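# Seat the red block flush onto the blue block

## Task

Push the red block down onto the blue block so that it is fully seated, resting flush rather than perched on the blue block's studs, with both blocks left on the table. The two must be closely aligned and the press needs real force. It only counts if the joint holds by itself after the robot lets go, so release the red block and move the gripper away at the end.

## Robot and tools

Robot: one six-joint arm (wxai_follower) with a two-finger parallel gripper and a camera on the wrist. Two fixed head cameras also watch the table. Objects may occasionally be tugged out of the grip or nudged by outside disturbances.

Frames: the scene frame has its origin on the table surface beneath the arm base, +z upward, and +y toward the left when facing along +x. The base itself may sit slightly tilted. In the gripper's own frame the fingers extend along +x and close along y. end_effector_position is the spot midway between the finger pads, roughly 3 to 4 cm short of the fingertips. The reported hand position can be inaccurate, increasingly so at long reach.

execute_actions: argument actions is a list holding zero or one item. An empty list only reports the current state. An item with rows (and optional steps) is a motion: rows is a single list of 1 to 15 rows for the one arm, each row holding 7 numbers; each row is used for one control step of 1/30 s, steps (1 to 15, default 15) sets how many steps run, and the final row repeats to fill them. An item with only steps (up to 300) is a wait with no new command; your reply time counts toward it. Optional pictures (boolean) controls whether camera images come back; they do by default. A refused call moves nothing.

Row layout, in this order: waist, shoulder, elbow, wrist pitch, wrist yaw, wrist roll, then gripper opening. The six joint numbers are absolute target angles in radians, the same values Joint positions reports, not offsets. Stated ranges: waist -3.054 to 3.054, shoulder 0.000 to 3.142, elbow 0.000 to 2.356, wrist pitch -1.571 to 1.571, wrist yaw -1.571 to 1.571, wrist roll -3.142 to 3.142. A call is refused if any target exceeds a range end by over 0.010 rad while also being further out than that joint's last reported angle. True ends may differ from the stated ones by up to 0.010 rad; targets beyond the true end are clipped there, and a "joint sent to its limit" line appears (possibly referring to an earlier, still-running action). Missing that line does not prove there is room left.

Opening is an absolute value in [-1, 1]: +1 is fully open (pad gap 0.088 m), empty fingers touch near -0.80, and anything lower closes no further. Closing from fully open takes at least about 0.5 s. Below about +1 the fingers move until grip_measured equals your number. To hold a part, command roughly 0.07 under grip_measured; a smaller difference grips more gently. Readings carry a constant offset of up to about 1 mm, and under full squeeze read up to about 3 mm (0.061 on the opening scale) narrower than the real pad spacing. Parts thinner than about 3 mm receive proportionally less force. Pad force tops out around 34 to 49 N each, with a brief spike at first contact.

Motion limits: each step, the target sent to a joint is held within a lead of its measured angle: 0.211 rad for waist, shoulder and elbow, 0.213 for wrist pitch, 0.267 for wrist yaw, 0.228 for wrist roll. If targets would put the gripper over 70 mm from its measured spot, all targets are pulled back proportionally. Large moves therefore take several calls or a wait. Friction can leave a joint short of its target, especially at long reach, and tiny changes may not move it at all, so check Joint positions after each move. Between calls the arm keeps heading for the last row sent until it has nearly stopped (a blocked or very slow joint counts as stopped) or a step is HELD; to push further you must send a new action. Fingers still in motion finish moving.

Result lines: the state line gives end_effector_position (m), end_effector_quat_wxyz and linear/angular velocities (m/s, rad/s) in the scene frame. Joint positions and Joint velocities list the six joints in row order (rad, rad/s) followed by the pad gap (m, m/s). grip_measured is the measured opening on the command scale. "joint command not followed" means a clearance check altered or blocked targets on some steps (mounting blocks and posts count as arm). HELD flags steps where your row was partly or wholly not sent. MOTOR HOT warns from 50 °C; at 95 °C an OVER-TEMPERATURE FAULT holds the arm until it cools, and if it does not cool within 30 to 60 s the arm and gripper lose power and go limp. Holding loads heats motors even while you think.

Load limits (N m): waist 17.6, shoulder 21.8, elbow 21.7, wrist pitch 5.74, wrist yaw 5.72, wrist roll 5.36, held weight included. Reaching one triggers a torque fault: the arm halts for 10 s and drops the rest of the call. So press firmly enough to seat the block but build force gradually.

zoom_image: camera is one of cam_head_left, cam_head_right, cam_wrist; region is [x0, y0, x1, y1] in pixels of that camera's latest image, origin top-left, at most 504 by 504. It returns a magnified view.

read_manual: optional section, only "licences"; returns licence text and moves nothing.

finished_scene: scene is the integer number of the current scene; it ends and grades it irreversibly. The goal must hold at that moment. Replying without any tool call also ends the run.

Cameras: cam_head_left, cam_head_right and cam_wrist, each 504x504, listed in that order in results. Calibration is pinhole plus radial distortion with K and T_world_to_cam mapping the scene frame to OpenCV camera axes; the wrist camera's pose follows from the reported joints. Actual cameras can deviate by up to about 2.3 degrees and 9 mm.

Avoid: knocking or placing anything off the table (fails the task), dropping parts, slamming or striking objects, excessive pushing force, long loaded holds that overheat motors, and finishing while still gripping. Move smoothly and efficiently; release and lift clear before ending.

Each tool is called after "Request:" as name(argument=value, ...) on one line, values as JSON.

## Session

Request:
execute_actions(actions=[])

Scene clock: 0.00 s of 11933.50 s.
end_effector_position=(+0.4349, -0.1962, +0.3020) grip_measured=+0.853 end_effector_quat_wxyz=(+0.442, +0.845, -0.253, -0.160) end_effector_velocity=(-0.001, -0.002, +0.001) end_effector_angular_velocity=(-0.007, -0.004, -0.003)
Joint positions: [0.546 1.704 0.863 1.443 0.725 1.04  0.081]
Joint velocities: [-0.002 -0.002 -0.002  0.007 -0.007 -0.007 -0.   ]
Heat: hottest waist 25 °C (+0.0 °C/min).
camera_calibration (this result's frames):
cam_wrist: T_world_to_cam=[[0.278268, 0.506274, -0.816244, 0.231735], [0.148628, 0.816877, 0.557335, -0.0404062], [0.948935, -0.276405, 0.152064, -0.439705], [0, 0, 0, 1]] pos_world=[0.358773, -0.205851, 0.278535]

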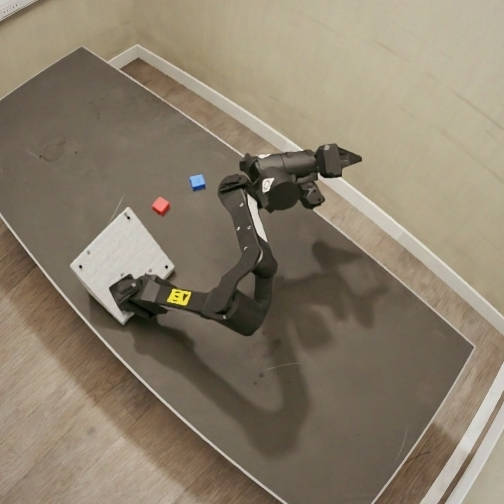

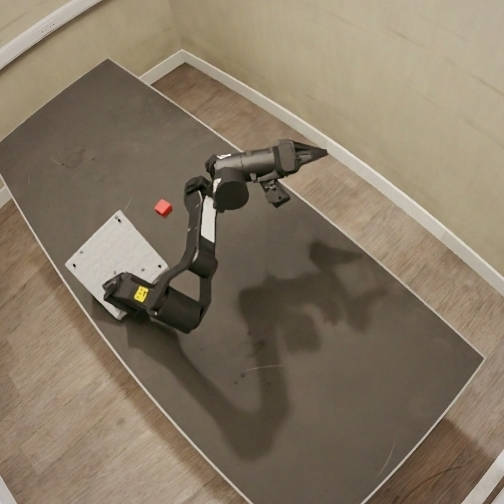

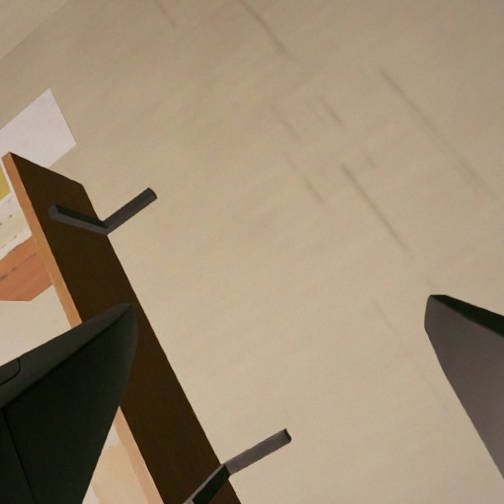

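Request:
execute_actions(actions=[{"rows":[[0.9,1.9,1.2,-1.018,0.614,0.73,1]]}], pictures=false)

Request:
execute_actions(actions=[{"steps":25}], pictures=false)

Request:
execute_actions(actions=[{"rows":[[0.926,2.36,1.214,-1.018,0.614,0.73,1]]}], pictures=false)

Request:
execute_actions(actions=[{"steps":12}])

Scene clock: 9.30 s of 11933.50 s.
end_effector_position=(+0.4624, +0.0129, +0.4150) grip_measured=+1.000 end_effector_quat_wxyz=(+0.702, +0.711, +0.009, +0.044) end_effector_velocity=(+0.008, +0.271, -0.250) end_effector_angular_velocity=(-1.283, +0.943, +1.085)
Joint positions: [0.906 1.885 1.187 0.723 0.614 0.738 0.088]
Joint velocities: [-0.037  0.046  0.027 -1.868 -0.022 -0.066  0.   ]
Heat: hottest waist 26 °C (+6.5 °C/min).
Steps of this call (steps 1 to 90: nothing new was sent; then 5.80 s passed at rest; steps 91 to 105: all 15 steps of this action). Readings (joint positions):
91: [0.554 1.717 0.876 1.429 0.726 1.015]
92: [0.575 1.735 0.906 1.394 0.713 0.979]
94: [0.637 1.783 0.974 1.321 0.679 0.908]
98: [0.777 1.852 1.089 1.158 0.644 0.806]
105: the state above

Scene clock: 10.13 s of 11933.50 s.
end_effector_position=(+0.3110, +0.0704, +0.1939) grip_measured=+1.000 end_effector_quat_wxyz=(+0.796, +0.185, +0.573, +0.065) end_effector_velocity=(-0.271, -0.161, -0.160) end_effector_angular_velocity=(-1.172, +0.935, +1.074)
Joint positions: [ 0.899  1.893  1.188 -0.861  0.614  0.731  0.088]
Joint velocities: [-0.007 -0.002  0.002 -1.853 -0.007  0.007  0.   ]
Heat: hottest waist 26 °C (+5.9 °C/min).
Steps of this call (steps 1 to 25: the robot went on to your last target). Readings (joint positions):
1: [0.905 1.886 1.188 0.660 0.614 0.736]
2: [0.903 1.888 1.188 0.596 0.614 0.735]
4: [0.900 1.892 1.188 0.468 0.614 0.734]
8: [0.899 1.893 1.188 0.216 0.614 0.732]
25: the state above

Scene clock: 10.63 s of 11933.50 s.
end_effector_position=(+0.2468, +0.1264, +0.0872) grip_measured=+1.000 end_effector_quat_wxyz=(+0.706, -0.066, +0.701, +0.071) end_effector_velocity=(-0.000, -0.003, -0.000) end_effector_angular_velocity=(-0.009, -0.001, +0.010)
Joint positions: [ 0.924  2.354  1.21  -1.017  0.613  0.731  0.088]
Joint velocities: [-0.002 -0.002 -0.002 -0.007  0.007 -0.007  0.   ]
Heat: hottest waist 26 °C (+5.6 °C/min).
Steps of this call (steps 1 to 15: all 15 steps of this action). Readings (joint positions):
1: [0.900 1.923 1.191 -0.921 0.616 0.731]
2: [0.905 1.960 1.204 -0.950 0.621 0.731]
4: [0.915 2.074 1.222 -0.973 0.621 0.731]
8: [0.924 2.299 1.219 -1.005 0.613 0.731]
15: the state above

Scene clock: 11.03 s of 11933.50 s.
end_effector_position=(+0.2467, +0.1265, +0.0870) grip_measured=+1.000 end_effector_quat_wxyz=(+0.706, -0.067, +0.701, +0.071) end_effector_velocity=(-0.001, +0.003, +0.001) end_effector_angular_velocity=(+0.021, +0.013, -0.001)
Joint positions: [ 0.924  2.354  1.21  -1.017  0.613  0.731  0.088]
Joint velocities: [-0.002 -0.002  0.002  0.007 -0.022 -0.007  0.   ]
Heat: hottest waist 26 °C (+5.4 °C/min).
Steps of this call (steps 1 to 12: the robot went on to your last target). Readings (joint positions):
1: [0.924 2.354 1.210 -1.017 0.613 0.731]
2: [0.924 2.354 1.210 -1.017 0.613 0.731]
4: [0.924 2.354 1.210 -1.017 0.613 0.731]
8: [0.924 2.354 1.210 -1.017 0.613 0.731]
12: the state above
camera_calibration (this result's frames):
cam_wrist: T_world_to_cam=[[0.173621, -0.984649, 0.0179718, 0.0870634], [-0.918953, -0.155422, 0.36245, 0.247131], [-0.354092, -0.0794442, -0.93183, 0.251683], [0, 0, 0, 1]] pos_world=[0.301105, 0.144131, 0.143389]

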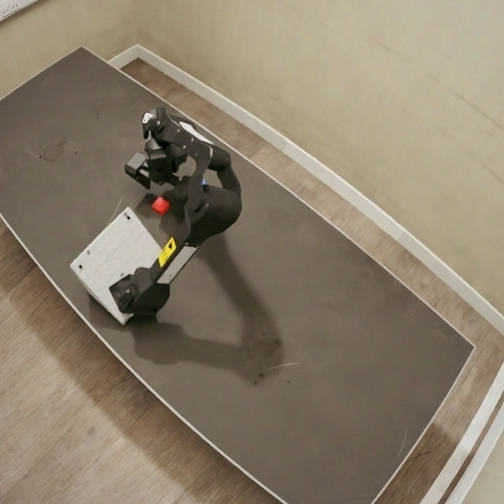

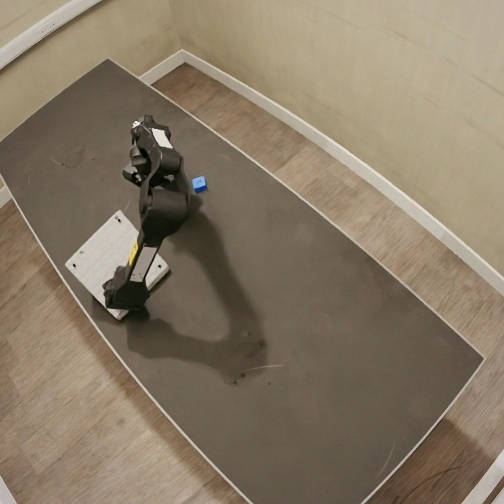

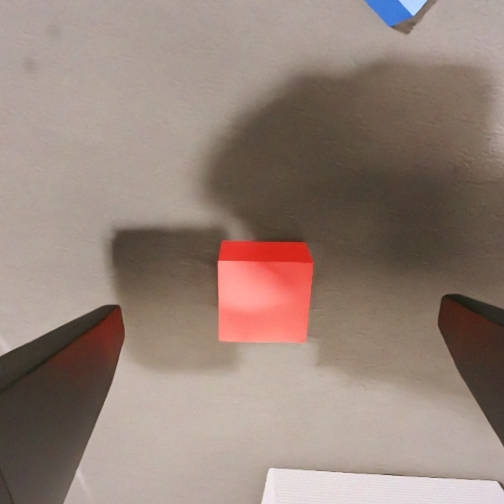

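Request:
execute_actions(actions=[{"rows":[[0.91,2.37,1.175,-0.97,0.622,0.725,0.7],[0.91,2.37,1.175,-0.97,0.622,0.725,0.7],[0.893,2.38,1.145,-0.92,0.632,0.72,0.6],[0.893,2.38,1.145,-0.92,0.632,0.72,0.6],[0.877,2.39,1.115,-0.87,0.641,0.715,0.5],[0.877,2.39,1.115,-0.87,0.641,0.715,0.5],[0.86,2.402,1.083,-0.825,0.65,0.714,0.5]]}])

Scene clock: 17.90 s of 11933.50 s.
end_effector_position=(+0.2386, +0.1274, +0.0437) grip_measured=+0.506 end_effector_quat_wxyz=(+0.705, -0.052, +0.705, +0.053) end_effector_velocity=(+0.010, +0.009, +0.001) end_effector_angular_velocity=(+0.038, -0.040, -0.037)
Joint positions: [ 0.86   2.395  1.092 -0.829  0.646  0.717  0.064]
Joint velocities: [-0.002 -0.002  0.002  0.066  0.007 -0.007 -0.002]
Heat: hottest waist 27 °C (+6.7 °C/min).
Steps of this call (steps 1 to 15: the robot went on to your last target; steps 16 to 90: nothing new was sent; then 3.37 s passed at rest; steps 91 to 105: all 15 steps of this action). Readings (joint positions):
91: [0.923 2.354 1.207 -1.009 0.613 0.731]
92: [0.921 2.354 1.202 -0.996 0.614 0.730]
94: [0.910 2.358 1.183 -0.957 0.622 0.727]
98: [0.876 2.379 1.124 -0.869 0.638 0.719]
105: the state above
camera_calibration (this result's frames):
cam_wrist: T_world_to_cam=[[0.128041, -0.991515, 0.0224551, 0.101696], [-0.922974, -0.110844, 0.368554, 0.250516], [-0.362937, -0.0679157, -0.929335, 0.208994], [0, 0, 0, 1]] pos_world=[0.294051, 0.142795, 0.0996129]

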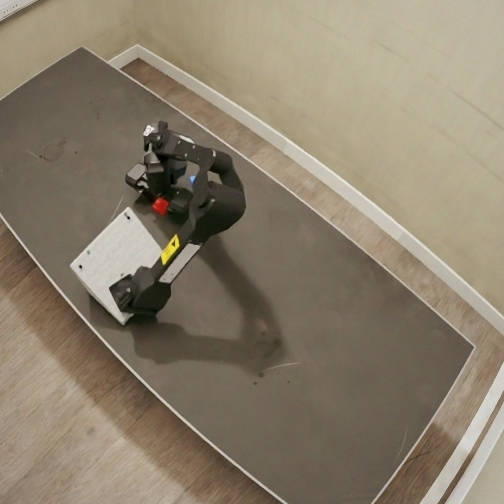

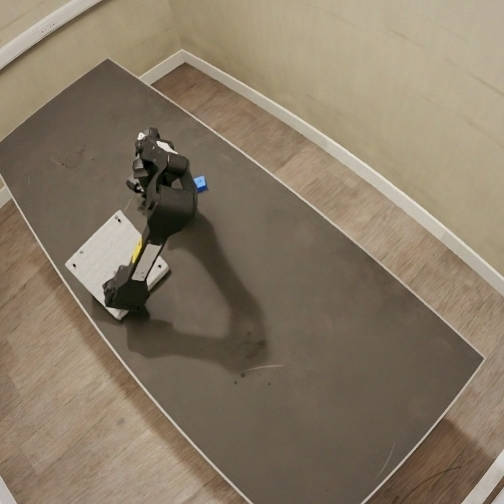

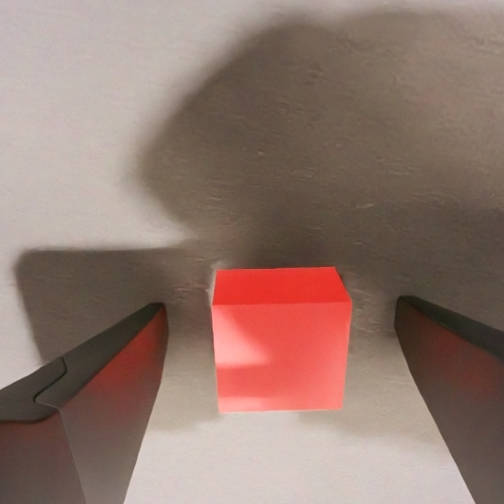

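Request:
execute_actions(actions=[{"rows":[[0.86,2.402,1.083,-0.825,0.65,0.714,-0.3]],"steps":12}], pictures=false)

Request:
execute_actions(actions=[{"rows":[[0.88,2.385,1.13,-0.88,0.64,0.71,-0.3],[0.88,2.385,1.13,-0.88,0.64,0.71,-0.3],[0.9,2.37,1.18,-0.95,0.63,0.65,-0.3],[0.9,2.37,1.18,-0.95,0.63,0.6,-0.3],[0.93,2.35,1.25,-1.06,0.614,0.3,-0.3]],"steps":12}], pictures=false)

Request:
execute_actions(actions=[{"rows":[[0.9,2.37,1.31,-1.08,0.63,0.2,-0.3],[0.87,2.39,1.37,-1.09,0.645,0.1,-0.3],[0.84,2.41,1.43,-1.11,0.66,0,-0.3],[0.81,2.43,1.49,-1.12,0.675,-0.1,-0.3],[0.78,2.45,1.55,-1.14,0.69,-0.2,-0.3],[0.75,2.475,1.6,-1.15,0.7,-0.23,-0.3],[0.726,2.5,1.628,-1.16,0.717,-0.23,-0.3]]}], pictures=false)

Request:
execute_actions(actions=[{"steps":12}])

Request:
zoom_image(camera="cam_wrist", region=[180,190,370,330])

Scene clock: 27.53 s of 11933.50 s.
end_effector_position=(+0.2389, +0.1278, +0.0437) grip_measured=-0.168 end_effector_quat_wxyz=(+0.706, -0.052, +0.704, +0.053) end_effector_velocity=(-0.004, -0.003, +0.001) end_effector_angular_velocity=(-0.009, +0.015, +0.052)
Joint positions: [ 0.86   2.395  1.092 -0.826  0.648  0.716  0.031]
Joint velocities: [ 0.002 -0.002 -0.002 -0.022 -0.007 -0.037 -0.   ]
Heat: hottest waist 28 °C (+6.5 °C/min).
Steps of this call (steps 1 to 15: the robot went on to your last target; steps 16 to 90: nothing new was sent; then 6.23 s passed at rest; steps 91 to 102: all 12 steps of this action). Readings (joint positions):
91: [0.860 2.395 1.092 -0.827 0.646 0.717]
92: [0.860 2.395 1.092 -0.827 0.646 0.717]
94: [0.860 2.395 1.092 -0.827 0.646 0.717]
98: [0.860 2.395 1.092 -0.826 0.647 0.716]
102: the state above

Scene clock: 27.93 s of 11933.50 s.
end_effector_position=(+0.2519, +0.1259, +0.0943) grip_measured=-0.168 end_effector_quat_wxyz=(+0.681, -0.211, +0.670, +0.208) end_effector_velocity=(-0.008, -0.014, +0.003) end_effector_angular_velocity=(-0.049, +0.064, +0.359)
Joint positions: [ 0.929  2.354  1.242 -1.049  0.62   0.328  0.031]
Joint velocities: [-0.007 -0.002  0.022 -0.11  -0.022 -0.315 -0.   ]
Heat: hottest waist 28 °C (+6.4 °C/min).
Steps of this call (steps 1 to 12: all 12 steps of this action). Readings (joint positions):
1: [0.861 2.395 1.096 -0.835 0.648 0.716]
2: [0.864 2.395 1.101 -0.851 0.647 0.715]
4: [0.877 2.395 1.126 -0.903 0.640 0.672]
8: [0.918 2.374 1.214 -1.020 0.622 0.420]
12: the state above

Scene clock: 28.43 s of 11933.50 s.
end_effector_position=(+0.3532, +0.1048, +0.0848) grip_measured=-0.168 end_effector_quat_wxyz=(+0.633, -0.315, +0.632, +0.317) end_effector_velocity=(-0.026, +0.034, -0.015) end_effector_angular_velocity=(-0.058, +0.037, +0.210)
Joint positions: [ 0.718  2.486  1.614 -1.157  0.714 -0.221  0.031]
Joint velocities: [ 0.061  0.11  -0.002 -0.022 -0.007 -0.081 -0.   ]
Heat: hottest waist 28 °C (+6.3 °C/min).
Steps of this call (steps 1 to 15: all 15 steps of this action). Readings (joint positions):
1: [0.927 2.355 1.250 -1.060 0.620 0.295]
2: [0.919 2.362 1.269 -1.075 0.620 0.240]
4: [0.882 2.390 1.347 -1.095 0.637 0.104]
8: [0.771 2.454 1.556 -1.131 0.695 -0.135]
15: the state above

Scene clock: 28.83 s of 11933.50 s.
end_effector_position=(+0.3523, +0.1069, +0.0850) grip_measured=-0.168 end_effector_quat_wxyz=(+0.631, -0.319, +0.630, +0.320) end_effector_velocity=(-0.003, -0.000, -0.002) end_effector_angular_velocity=(-0.001, +0.014, +0.014)
Joint positions: [ 0.723  2.491  1.616 -1.158  0.714 -0.228  0.031]
Joint velocities: [-0.002  0.002 -0.002 -0.007 -0.007 -0.007  0.   ]
Heat: hottest waist 28 °C (+6.2 °C/min).
Steps of this call (steps 1 to 12: the robot went on to your last target). Readings (joint positions):
1: [0.720 2.489 1.614 -1.157 0.714 -0.223]
2: [0.722 2.491 1.614 -1.157 0.714 -0.225]
4: [0.723 2.491 1.614 -1.158 0.714 -0.226]
8: [0.723 2.491 1.616 -1.158 0.714 -0.227]
12: the state above
camera_calibration (this result's frames):
cam_wrist: T_world_to_cam=[[0.794273, -0.60712, 0.0231616, -0.210033], [-0.571638, -0.733852, 0.367004, 0.280964], [-0.205818, -0.304741, -0.929931, 0.257304], [0, 0, 0, 1]] pos_world=[0.380391, 0.157082, 0.141025]

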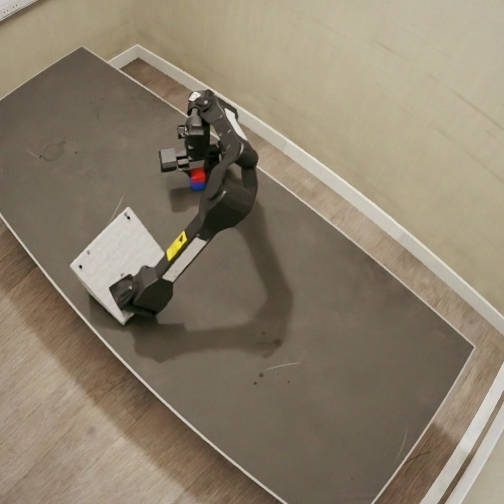

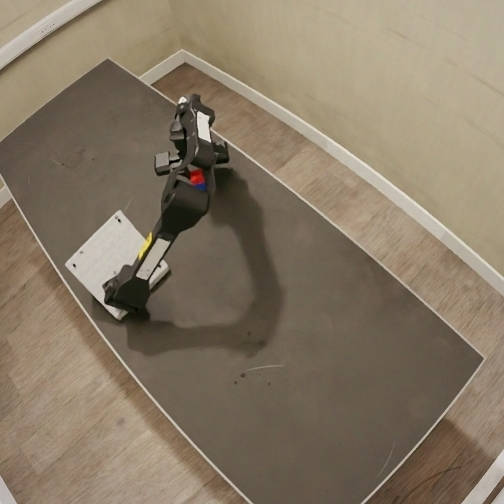

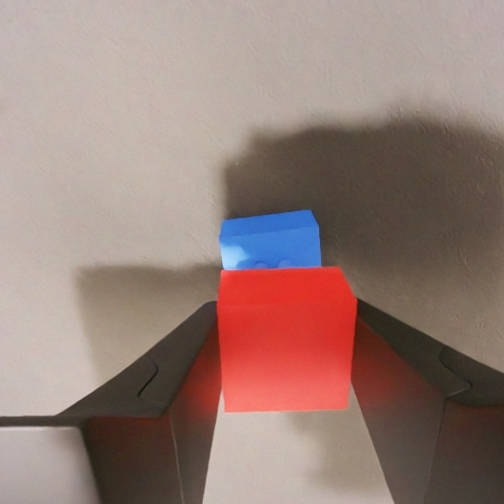

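Region (180, 190, 370, 330) of cam_wrist's 504x504 image, scaled by 2.653, with more detail than that image has; it fills the top 371 rows of this view, and the rest is white.

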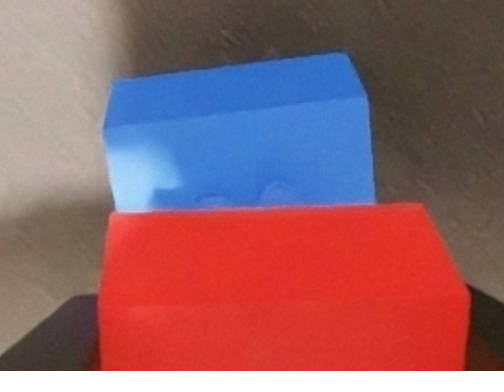

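Request:
execute_actions(actions=[{"rows":[[0.716,2.503,1.6,-1.14,0.72,-0.28,-0.3],[0.716,2.503,1.6,-1.14,0.72,-0.28,-0.3],[0.71,2.507,1.592,-1.123,0.723,-0.32,-0.3],[0.71,2.507,1.592,-1.123,0.723,-0.32,-0.3],[0.705,2.511,1.585,-1.107,0.727,-0.347,-0.3]]}])

Request:
zoom_image(camera="cam_wrist", region=[180,190,370,330])

Scene clock: 37.80 s of 11933.50 s.
end_effector_position=(+0.3543, +0.1080, +0.0731) grip_measured=-0.168 end_effector_quat_wxyz=(+0.617, -0.348, +0.614, +0.348) end_effector_velocity=(-0.001, -0.002, -0.002) end_effector_angular_velocity=(+0.002, +0.014, +0.022)
Joint positions: [ 0.703  2.501  1.594 -1.109  0.724 -0.344  0.031]
Joint velocities: [-0.007 -0.002 -0.002 -0.007 -0.007 -0.022 -0.001]
Heat: hottest waist 29 °C (+6.3 °C/min).
Steps of this call (steps 1 to 15: the robot went on to your last target; steps 16 to 90: nothing new was sent; then 5.47 s passed at rest; steps 91 to 105: all 15 steps of this action). Readings (joint positions):
91: [0.723 2.491 1.616 -1.157 0.714 -0.239]
92: [0.721 2.491 1.615 -1.153 0.715 -0.252]
94: [0.717 2.491 1.611 -1.138 0.717 -0.286]
98: [0.706 2.497 1.599 -1.116 0.722 -0.331]
105: the state above
camera_calibration (this result's frames):
cam_wrist: T_world_to_cam=[[0.845958, -0.532643, 0.0254125, -0.237217], [-0.503709, -0.782547, 0.365919, 0.268523], [-0.175018, -0.322353, -0.9303, 0.238038], [0, 0, 0, 1]] pos_world=[0.377594, 0.160512, 0.129217]

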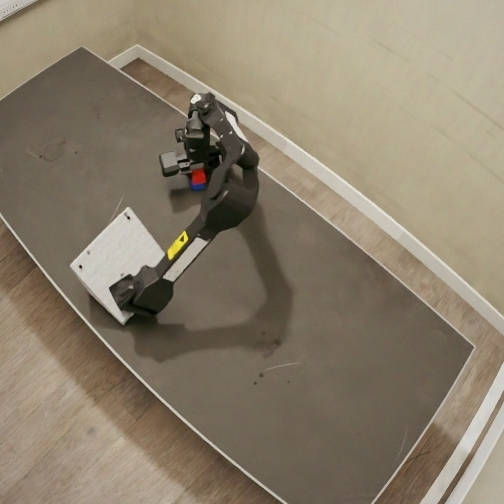

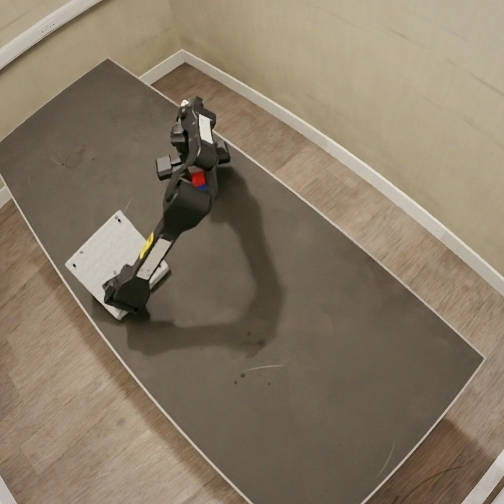

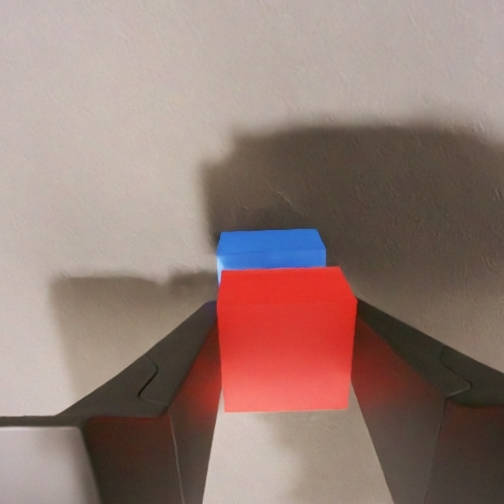

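Region (180, 190, 370, 330) of cam_wrist's 504x504 image, scaled by 2.653, with more detail than that image has; it fills the top 371 rows of this view, and the rest is white.

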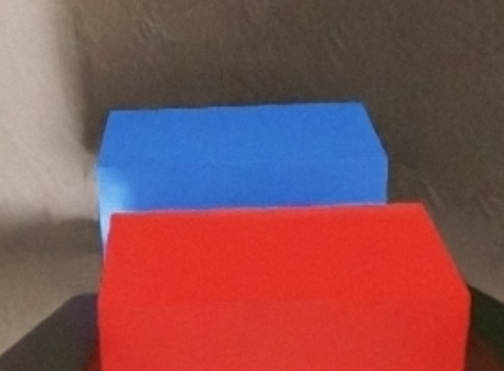

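Request:
execute_actions(actions=[{"rows":[[0.705,2.52,1.585,-1.103,0.727,-0.347,-0.3]]}])

Request:
zoom_image(camera="cam_wrist", region=[180,190,370,330])

Scene clock: 43.87 s of 11933.50 s.
end_effector_position=(+0.3536, +0.1099, +0.0709) grip_measured=-0.168 end_effector_quat_wxyz=(+0.615, -0.349, +0.615, +0.349) end_effector_velocity=(-0.000, -0.003, -0.000) end_effector_angular_velocity=(-0.009, +0.001, +0.011)
Joint positions: [ 0.703  2.509  1.594 -1.105  0.724 -0.344  0.031]
Joint velocities: [-0.002 -0.002 -0.002 -0.007  0.007 -0.007  0.   ]
Heat: hottest waist 30 °C (+6.8 °C/min).
Steps of this call (steps 1 to 15: the robot went on to your last target; steps 16 to 90: nothing new was sent; then 2.57 s passed at rest; steps 91 to 105: all 15 steps of this action). Readings (joint positions):
91: [0.703 2.502 1.594 -1.109 0.724 -0.344]
92: [0.703 2.502 1.594 -1.107 0.724 -0.344]
94: [0.703 2.505 1.594 -1.106 0.724 -0.344]
98: [0.703 2.509 1.594 -1.105 0.724 -0.344]
105: the state above
camera_calibration (this result's frames):
cam_wrist: T_world_to_cam=[[0.847898, -0.529597, 0.0244184, -0.236467], [-0.500047, -0.783587, 0.368707, 0.269109], [-0.176132, -0.324836, -0.929225, 0.237063], [0, 0, 0, 1]] pos_world=[0.376821, 0.162645, 0.126836]

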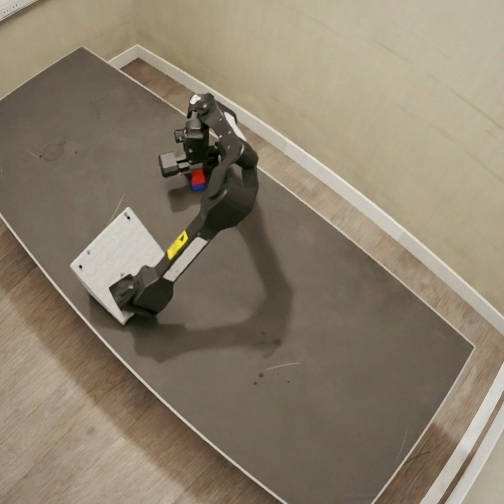

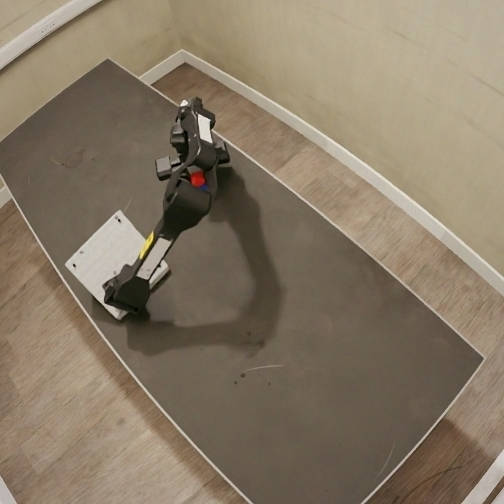

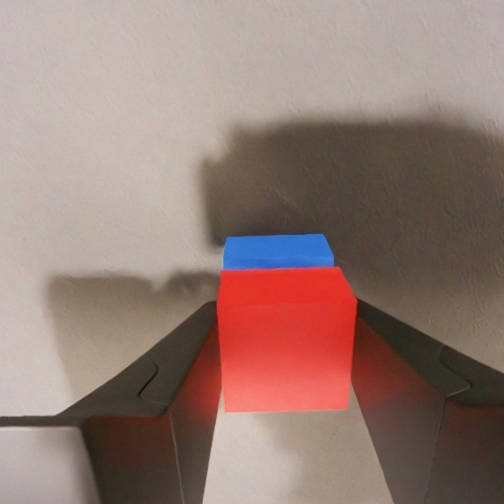

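Region (180, 190, 370, 330) of cam_wrist's 504x504 image, scaled by 2.653, with more detail than that image has; it fills the top 371 rows of this view, and the rest is white.

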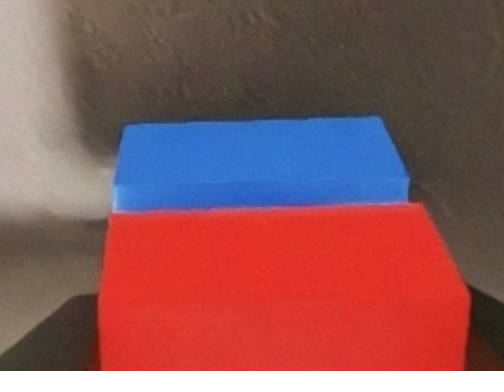

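Request:
execute_actions(actions=[{"rows":[[0.702,2.521,1.58,-1.095,0.7285,-0.351,-0.3],[0.702,2.521,1.58,-1.095,0.7285,-0.351,-0.3],[0.702,2.521,1.58,-1.095,0.7285,-0.351,-0.3],[0.6985,2.522,1.5755,-1.087,0.73,-0.355,-0.3]]}])

Request:
zoom_image(camera="cam_wrist", region=[180,190,370,330])

Scene clock: 48.87 s of 11933.50 s.
end_effector_position=(+0.3537, +0.1103, +0.0674) grip_measured=-0.168 end_effector_quat_wxyz=(+0.615, -0.350, +0.614, +0.349) end_effector_velocity=(-0.001, +0.000, +0.002) end_effector_angular_velocity=(+0.005, +0.004, +0.025)
Joint positions: [ 0.698  2.51   1.586 -1.089  0.727 -0.353  0.031]
Joint velocities: [ 0.002 -0.002  0.002 -0.007 -0.007 -0.022 -0.   ]
Heat: hottest waist 31 °C (+7.4 °C/min).
Steps of this call (steps 1 to 15: the robot went on to your last target; steps 16 to 90: nothing new was sent; then 1.50 s passed at rest; steps 91 to 105: all 15 steps of this action). Readings (joint positions):
91: [0.703 2.509 1.594 -1.104 0.724 -0.345]
92: [0.703 2.509 1.593 -1.101 0.724 -0.347]
94: [0.702 2.509 1.591 -1.097 0.725 -0.348]
98: [0.699 2.510 1.587 -1.091 0.726 -0.352]
105: the state above
camera_calibration (this result's frames):
cam_wrist: T_world_to_cam=[[0.848536, -0.528546, 0.0250231, -0.236636], [-0.499384, -0.784291, 0.368108, 0.270644], [-0.174937, -0.324849, -0.929446, 0.23349], [0, 0, 0, 1]] pos_world=[0.376795, 0.16304, 0.123311]

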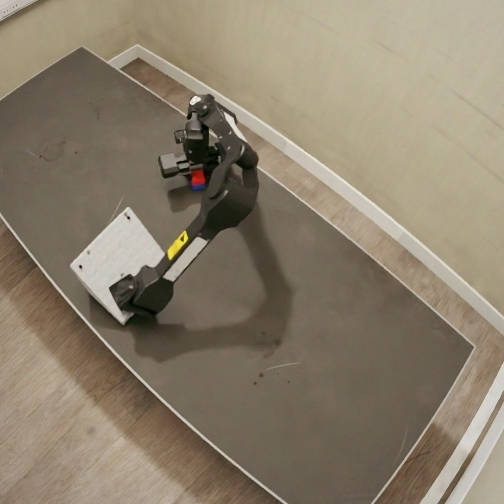

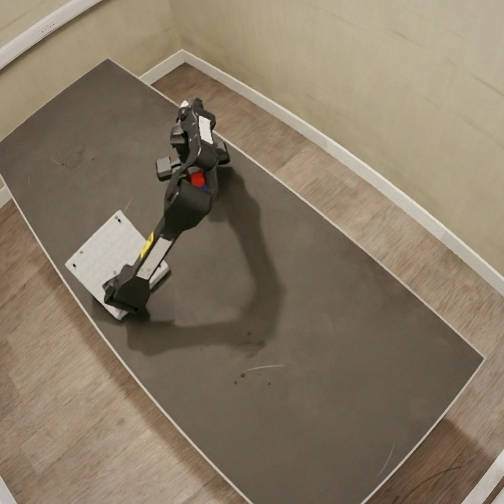

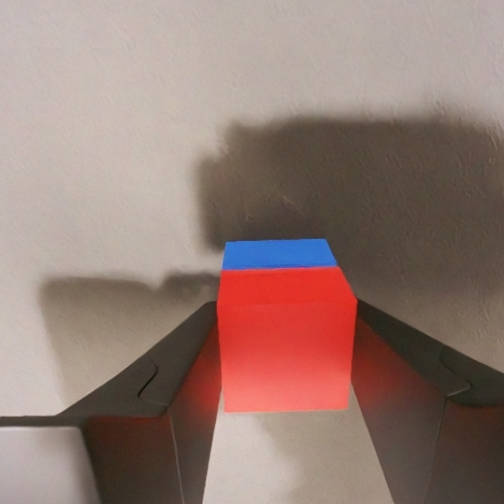

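Region (180, 190, 370, 330) of cam_wrist's 504x504 image, scaled by 2.653, with more detail than that image has; it fills the top 371 rows of this view, and the rest is white.

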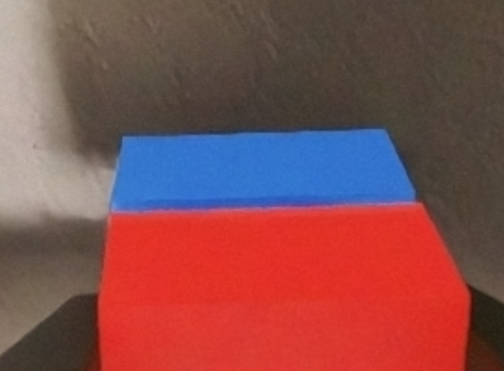

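Request:
execute_actions(actions=[{"rows":[[0.695,2.523,1.574,-1.092,0.73,-0.355,-0.3],[0.695,2.523,1.574,-1.092,0.73,-0.355,-0.3],[0.692,2.525,1.572,-1.09,0.73,-0.355,-0.3],[0.686,2.53,1.569,-1.088,0.73,-0.355,-0.3],[0.677,2.537,1.565,-1.086,0.731,-0.356,-0.3],[0.667,2.545,1.56,-1.084,0.732,-0.357,-0.3],[0.657,2.553,1.555,-1.082,0.733,-0.358,-0.3],[0.647,2.561,1.55,-1.08,0.734,-0.359,-0.3],[0.637,2.569,1.545,-1.078,0.735,-0.36,-0.3],[0.627,2.577,1.54,-1.076,0.736,-0.36,-0.3],[0.617,2.585,1.535,-1.074,0.737,-0.36,-0.3],[0.607,2.593,1.53,-1.072,0.738,-0.36,-0.3]]}], pictures=false)

Request:
execute_actions(actions=[{"steps":6}])

Request:
zoom_image(camera="cam_wrist", region=[180,190,370,330])

Scene clock: 57.30 s of 11933.50 s.
end_effector_position=(+0.3493, +0.1117, +0.0598) grip_measured=-0.168 end_effector_quat_wxyz=(+0.607, -0.352, +0.619, +0.354) end_effector_velocity=(-0.004, -0.003, -0.003) end_effector_angular_velocity=(-0.003, +0.020, -0.001)
Joint positions: [ 0.691  2.523  1.574 -1.083  0.723 -0.357  0.031]
Joint velocities: [-0.007 -0.002 -0.012 -0.007 -0.007  0.007 -0.   ]
Heat: hottest waist 32 °C (+7.3 °C/min).
Steps of this call (steps 1 to 15: the robot went on to your last target; steps 16 to 90: nothing new was sent; then 4.93 s passed at rest; steps 91 to 105: all 15 steps of this action). Readings (joint positions):
91: [0.698 2.510 1.586 -1.089 0.727 -0.353]
92: [0.697 2.510 1.585 -1.089 0.727 -0.353]
94: [0.695 2.512 1.584 -1.089 0.727 -0.353]
98: [0.693 2.517 1.581 -1.088 0.725 -0.355]
105: the state above

Scene clock: 57.50 s of 11933.50 s.
end_effector_position=(+0.3492, +0.1118, +0.0597) grip_measured=-0.168 end_effector_quat_wxyz=(+0.607, -0.352, +0.619, +0.354) end_effector_velocity=(-0.007, -0.005, -0.001) end_effector_angular_velocity=(-0.014, +0.031, +0.033)
Joint positions: [ 0.691  2.523  1.573 -1.083  0.723 -0.357  0.031]
Joint velocities: [-0.002 -0.002 -0.007 -0.037 -0.007 -0.007 -0.   ]
Heat: hottest waist 32 °C (+7.3 °C/min).
Steps of this call (steps 1 to 6: the robot went on to your last target). Readings (joint positions):
1: [0.691 2.523 1.574 -1.083 0.723 -0.357]
2: [0.691 2.523 1.574 -1.083 0.723 -0.357]
4: [0.691 2.523 1.573 -1.083 0.723 -0.357]
6: the state above
camera_calibration (this result's frames):
cam_wrist: T_world_to_cam=[[0.855066, -0.518362, 0.0127822, -0.234522], [-0.483275, -0.78777, 0.381921, 0.266356], [-0.187904, -0.332745, -0.924107, 0.231114], [0, 0, 0, 1]] pos_world=[0.372682, 0.165162, 0.114845]

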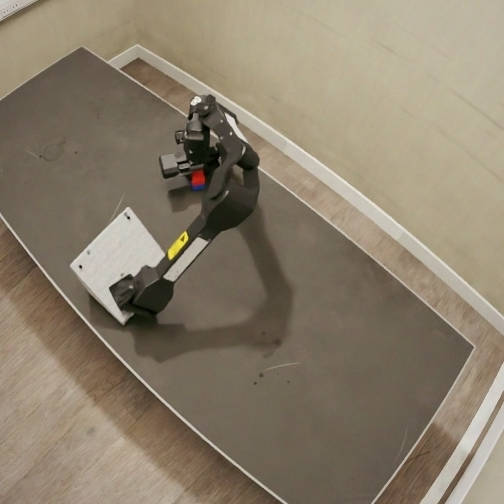

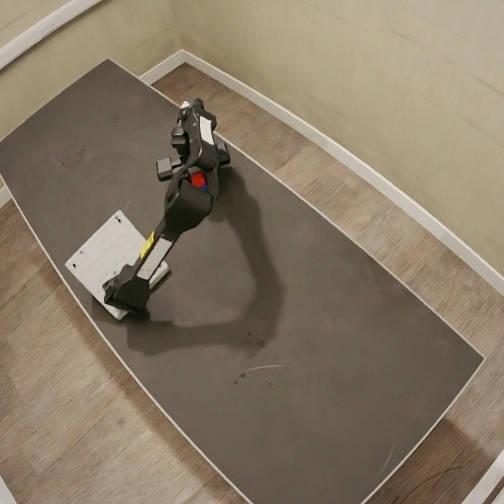

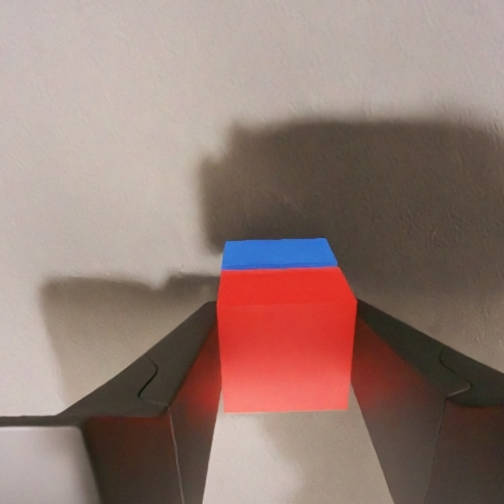

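Region (180, 190, 370, 330) of cam_wrist's 504x504 image, scaled by 2.653, with more detail than that image has; it fills the top 371 rows of this view, and the rest is white.

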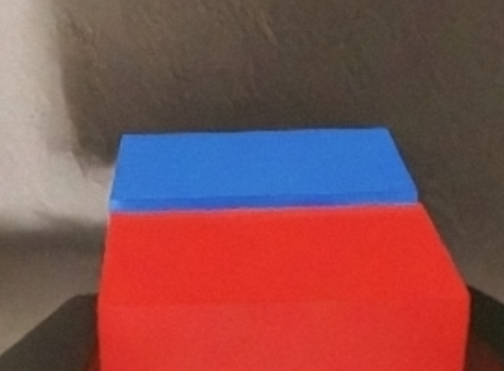

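Partly in; more force plus wrist correction.

Request:
execute_actions(actions=[{"rows":[[0.6,2.598,1.527,-1.065,0.742,-0.362,-0.3],[0.593,2.603,1.524,-1.058,0.746,-0.362,-0.3],[0.586,2.608,1.521,-1.051,0.75,-0.362,-0.3],[0.578,2.613,1.518,-1.045,0.754,-0.362,-0.3],[0.57,2.618,1.515,-1.04,0.757,-0.362,-0.3]]}])

Request:
zoom_image(camera="cam_wrist", region=[180,190,370,330])

Scene clock: 64.40 s of 11933.50 s.
end_effector_position=(+0.3496, +0.1130, +0.0568) grip_measured=-0.168 end_effector_quat_wxyz=(+0.610, -0.352, +0.617, +0.351) end_effector_velocity=(-0.003, +0.001, -0.000) end_effector_angular_velocity=(+0.014, +0.020, +0.010)
Joint positions: [ 0.688  2.525  1.563 -1.061  0.728 -0.36   0.031]
Joint velocities: [-0.002 -0.002 -0.002 -0.007 -0.022 -0.007 -0.   ]
Heat: hottest waist 31 °C (+6.1 °C/min).
Steps of this call (steps 1 to 15: the robot went on to your last target; steps 16 to 90: nothing new was sent; then 3.40 s passed at rest; steps 91 to 105: all 15 steps of this action). Readings (joint positions):
91: [0.691 2.524 1.573 -1.082 0.723 -0.358]
92: [0.690 2.524 1.572 -1.080 0.723 -0.358]
94: [0.690 2.525 1.568 -1.076 0.723 -0.359]
98: [0.689 2.525 1.564 -1.070 0.723 -0.360]
105: the state above
camera_calibration (this result's frames):
cam_wrist: T_world_to_cam=[[0.852337, -0.522676, 0.0182201, -0.233015], [-0.489888, -0.785701, 0.377736, 0.270906], [-0.183118, -0.330884, -0.925734, 0.227212], [0, 0, 0, 1]] pos_world=[0.372927, 0.166241, 0.112253]

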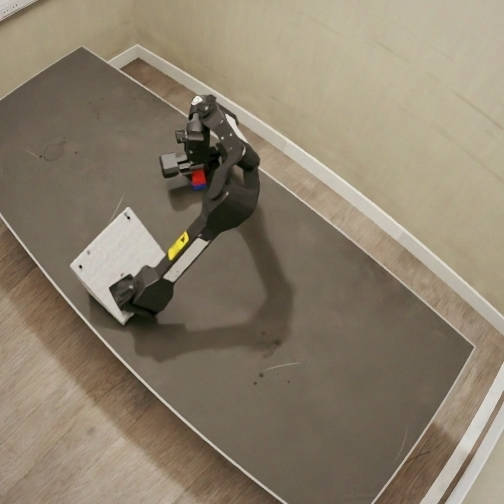

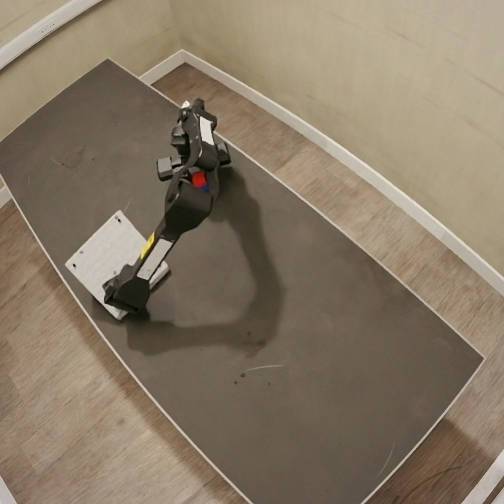

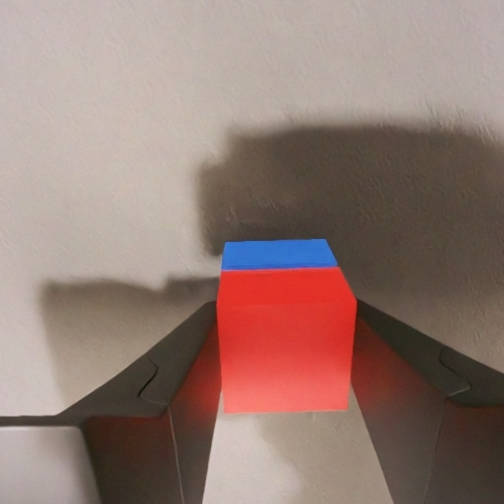

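Region (180, 190, 370, 330) of cam_wrist's 504x504 image, scaled by 2.653, with more detail than that image has; it fills the top 371 rows of this view, and the rest is white.

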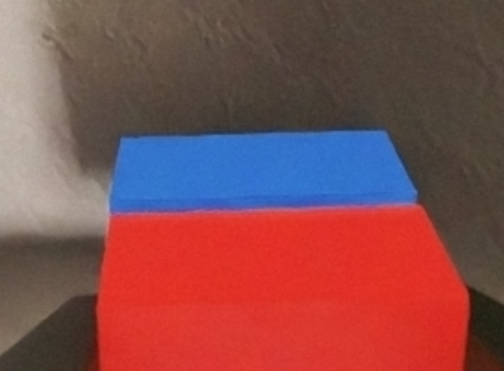

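Request:
execute_actions(actions=[{"rows":[[0.575,2.62,1.51,-1.045,0.765,-0.362,-0.3],[0.575,2.62,1.507,-1.045,0.775,-0.362,-0.3],[0.575,2.62,1.504,-1.045,0.785,-0.362,-0.3],[0.575,2.62,1.5,-1.045,0.795,-0.362,-0.3]]}])

Request:
zoom_image(camera="cam_wrist", region=[180,190,370,330])

Scene clock: 70.57 s of 11933.50 s.
end_effector_position=(+0.3500, +0.1126, +0.0573) grip_measured=-0.168 end_effector_quat_wxyz=(+0.611, -0.364, +0.613, +0.343) end_effector_velocity=(-0.004, +0.000, -0.003) end_effector_angular_velocity=(+0.011, +0.027, +0.010)
Joint positions: [ 0.696  2.527  1.557 -1.056  0.754 -0.36   0.031]
Joint velocities: [-0.007  0.002 -0.002 -0.007 -0.022 -0.007 -0.   ]
Heat: hottest waist 31 °C (+5.0 °C/min).
Steps of this call (steps 1 to 15: the robot went on to your last target; steps 16 to 90: nothing new was sent; then 2.67 s passed at rest; steps 91 to 105: all 15 steps of this action). Readings (joint positions):
91: [0.689 2.525 1.563 -1.061 0.728 -0.360]
92: [0.689 2.525 1.563 -1.061 0.729 -0.360]
94: [0.691 2.525 1.561 -1.060 0.735 -0.360]
98: [0.696 2.526 1.557 -1.058 0.747 -0.360]
105: the state above
camera_calibration (this result's frames):
cam_wrist: T_world_to_cam=[[0.855647, -0.515414, 0.0470925, -0.23725], [-0.491775, -0.781284, 0.384386, 0.270388], [-0.161325, -0.352058, -0.921971, 0.222113], [0, 0, 0, 1]] pos_world=[0.371805, 0.167164, 0.112021]

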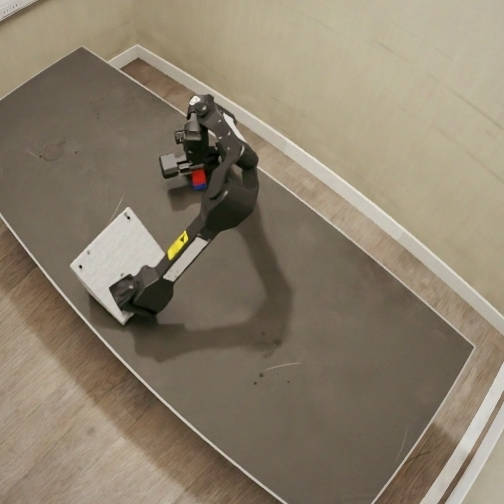

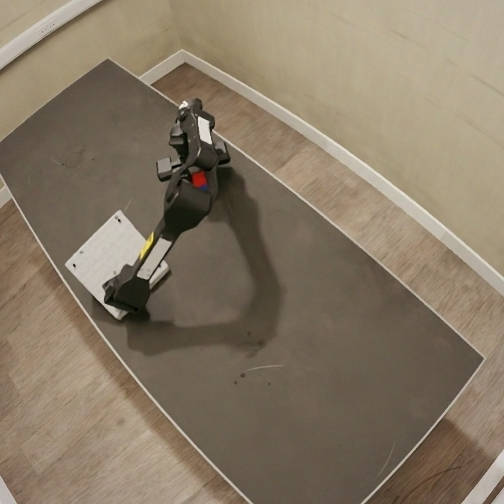

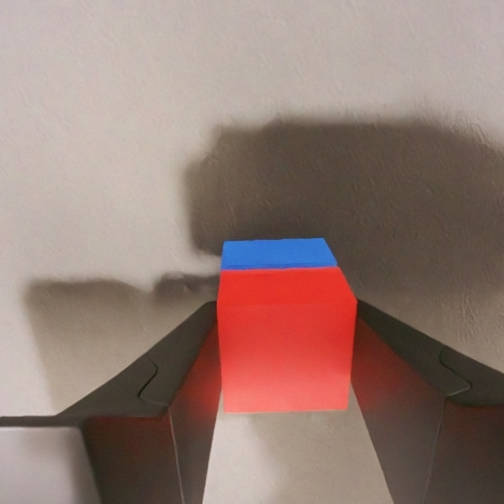

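Region (180, 190, 370, 330) of cam_wrist's 504x504 image, scaled by 2.653, with more detail than that image has; it fills the top 371 rows of this view, and the rest is white.

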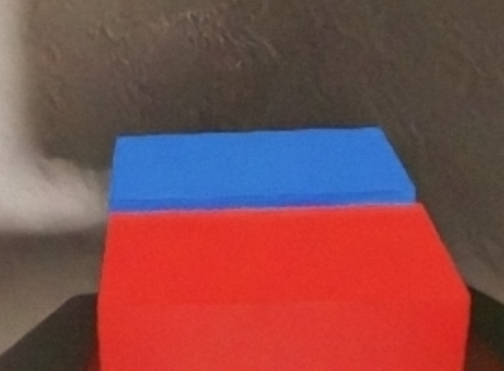

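Request:
execute_actions(actions=[{"rows":[[0.62,2.58,1.53,-1.05,0.76,-0.37,-0.3],[0.65,2.56,1.54,-1.05,0.74,-0.375,-0.3],[0.65,2.56,1.54,-1.05,0.73,-0.38,-0.3],[0.65,2.56,1.54,-1.05,0.725,-0.38,-0.3],[0.65,2.56,1.54,-1.05,0.725,-0.38,-0.3],[0.65,2.56,1.54,-1.05,0.725,-0.38,-0.3],[0.63,2.575,1.53,-1.045,0.725,-0.38,-0.3],[0.61,2.59,1.52,-1.045,0.725,-0.38,-0.3],[0.59,2.605,1.51,-1.04,0.725,-0.38,-0.3],[0.575,2.62,1.5,-1.04,0.725,-0.38,-0.3]]}])

Request:
zoom_image(camera="cam_wrist", region=[180,190,370,330])

Scene clock: 76.50 s of 11933.50 s.
end_effector_position=(+0.3505, +0.1121, +0.0569) grip_measured=-0.168 end_effector_quat_wxyz=(+0.609, -0.350, +0.615, +0.358) end_effector_velocity=(-0.003, +0.002, -0.001) end_effector_angular_velocity=(+0.014, +0.020, +0.010)
Joint positions: [ 0.683  2.518  1.562 -1.056  0.719 -0.378  0.031]
Joint velocities: [-0.002  0.002  0.002 -0.007 -0.022 -0.007  0.   ]
Heat: hottest waist 31 °C (+4.0 °C/min).
Steps of this call (steps 1 to 15: the robot went on to your last target; steps 16 to 90: nothing new was sent; then 2.43 s passed at rest; steps 91 to 105: all 15 steps of this action). Readings (joint positions):
91: [0.698 2.524 1.558 -1.056 0.755 -0.361]
92: [0.700 2.520 1.560 -1.056 0.757 -0.363]
94: [0.700 2.519 1.561 -1.056 0.755 -0.370]
98: [0.692 2.517 1.562 -1.056 0.740 -0.376]
105: the state above
camera_calibration (this result's frames):
cam_wrist: T_world_to_cam=[[0.856088, -0.516756, 0.00873135, -0.235731], [-0.482809, -0.793594, 0.370276, 0.269491], [-0.184413, -0.321205, -0.928881, 0.226652], [0, 0, 0, 1]] pos_world=[0.373717, 0.164853, 0.112805]

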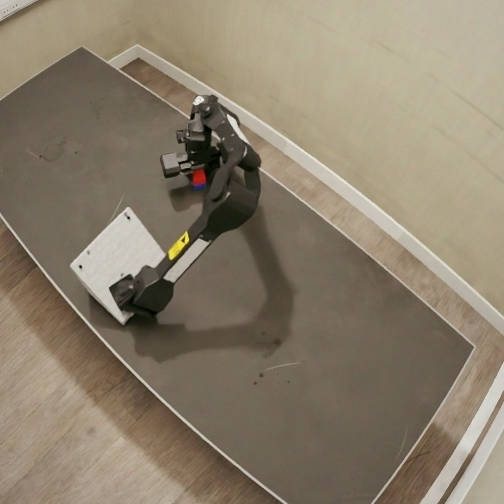

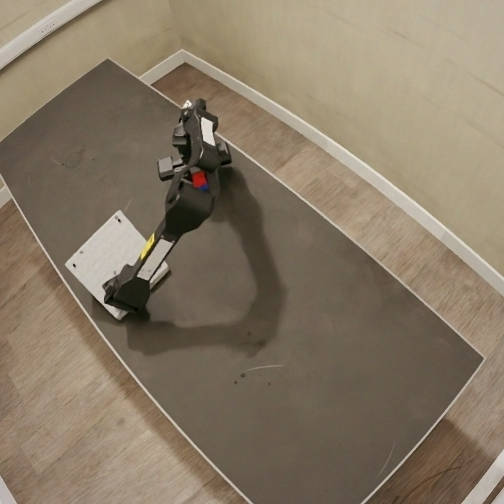

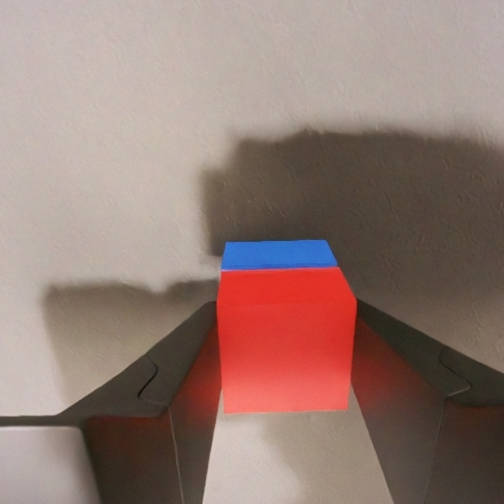

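Region (180, 190, 370, 330) of cam_wrist's 504x504 image, scaled by 2.653, with more detail than that image has; it fills the top 371 rows of this view, and the rest is white.

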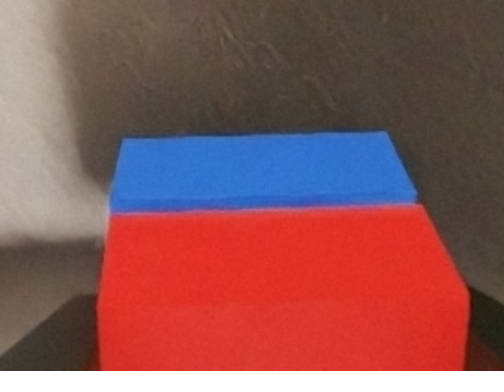

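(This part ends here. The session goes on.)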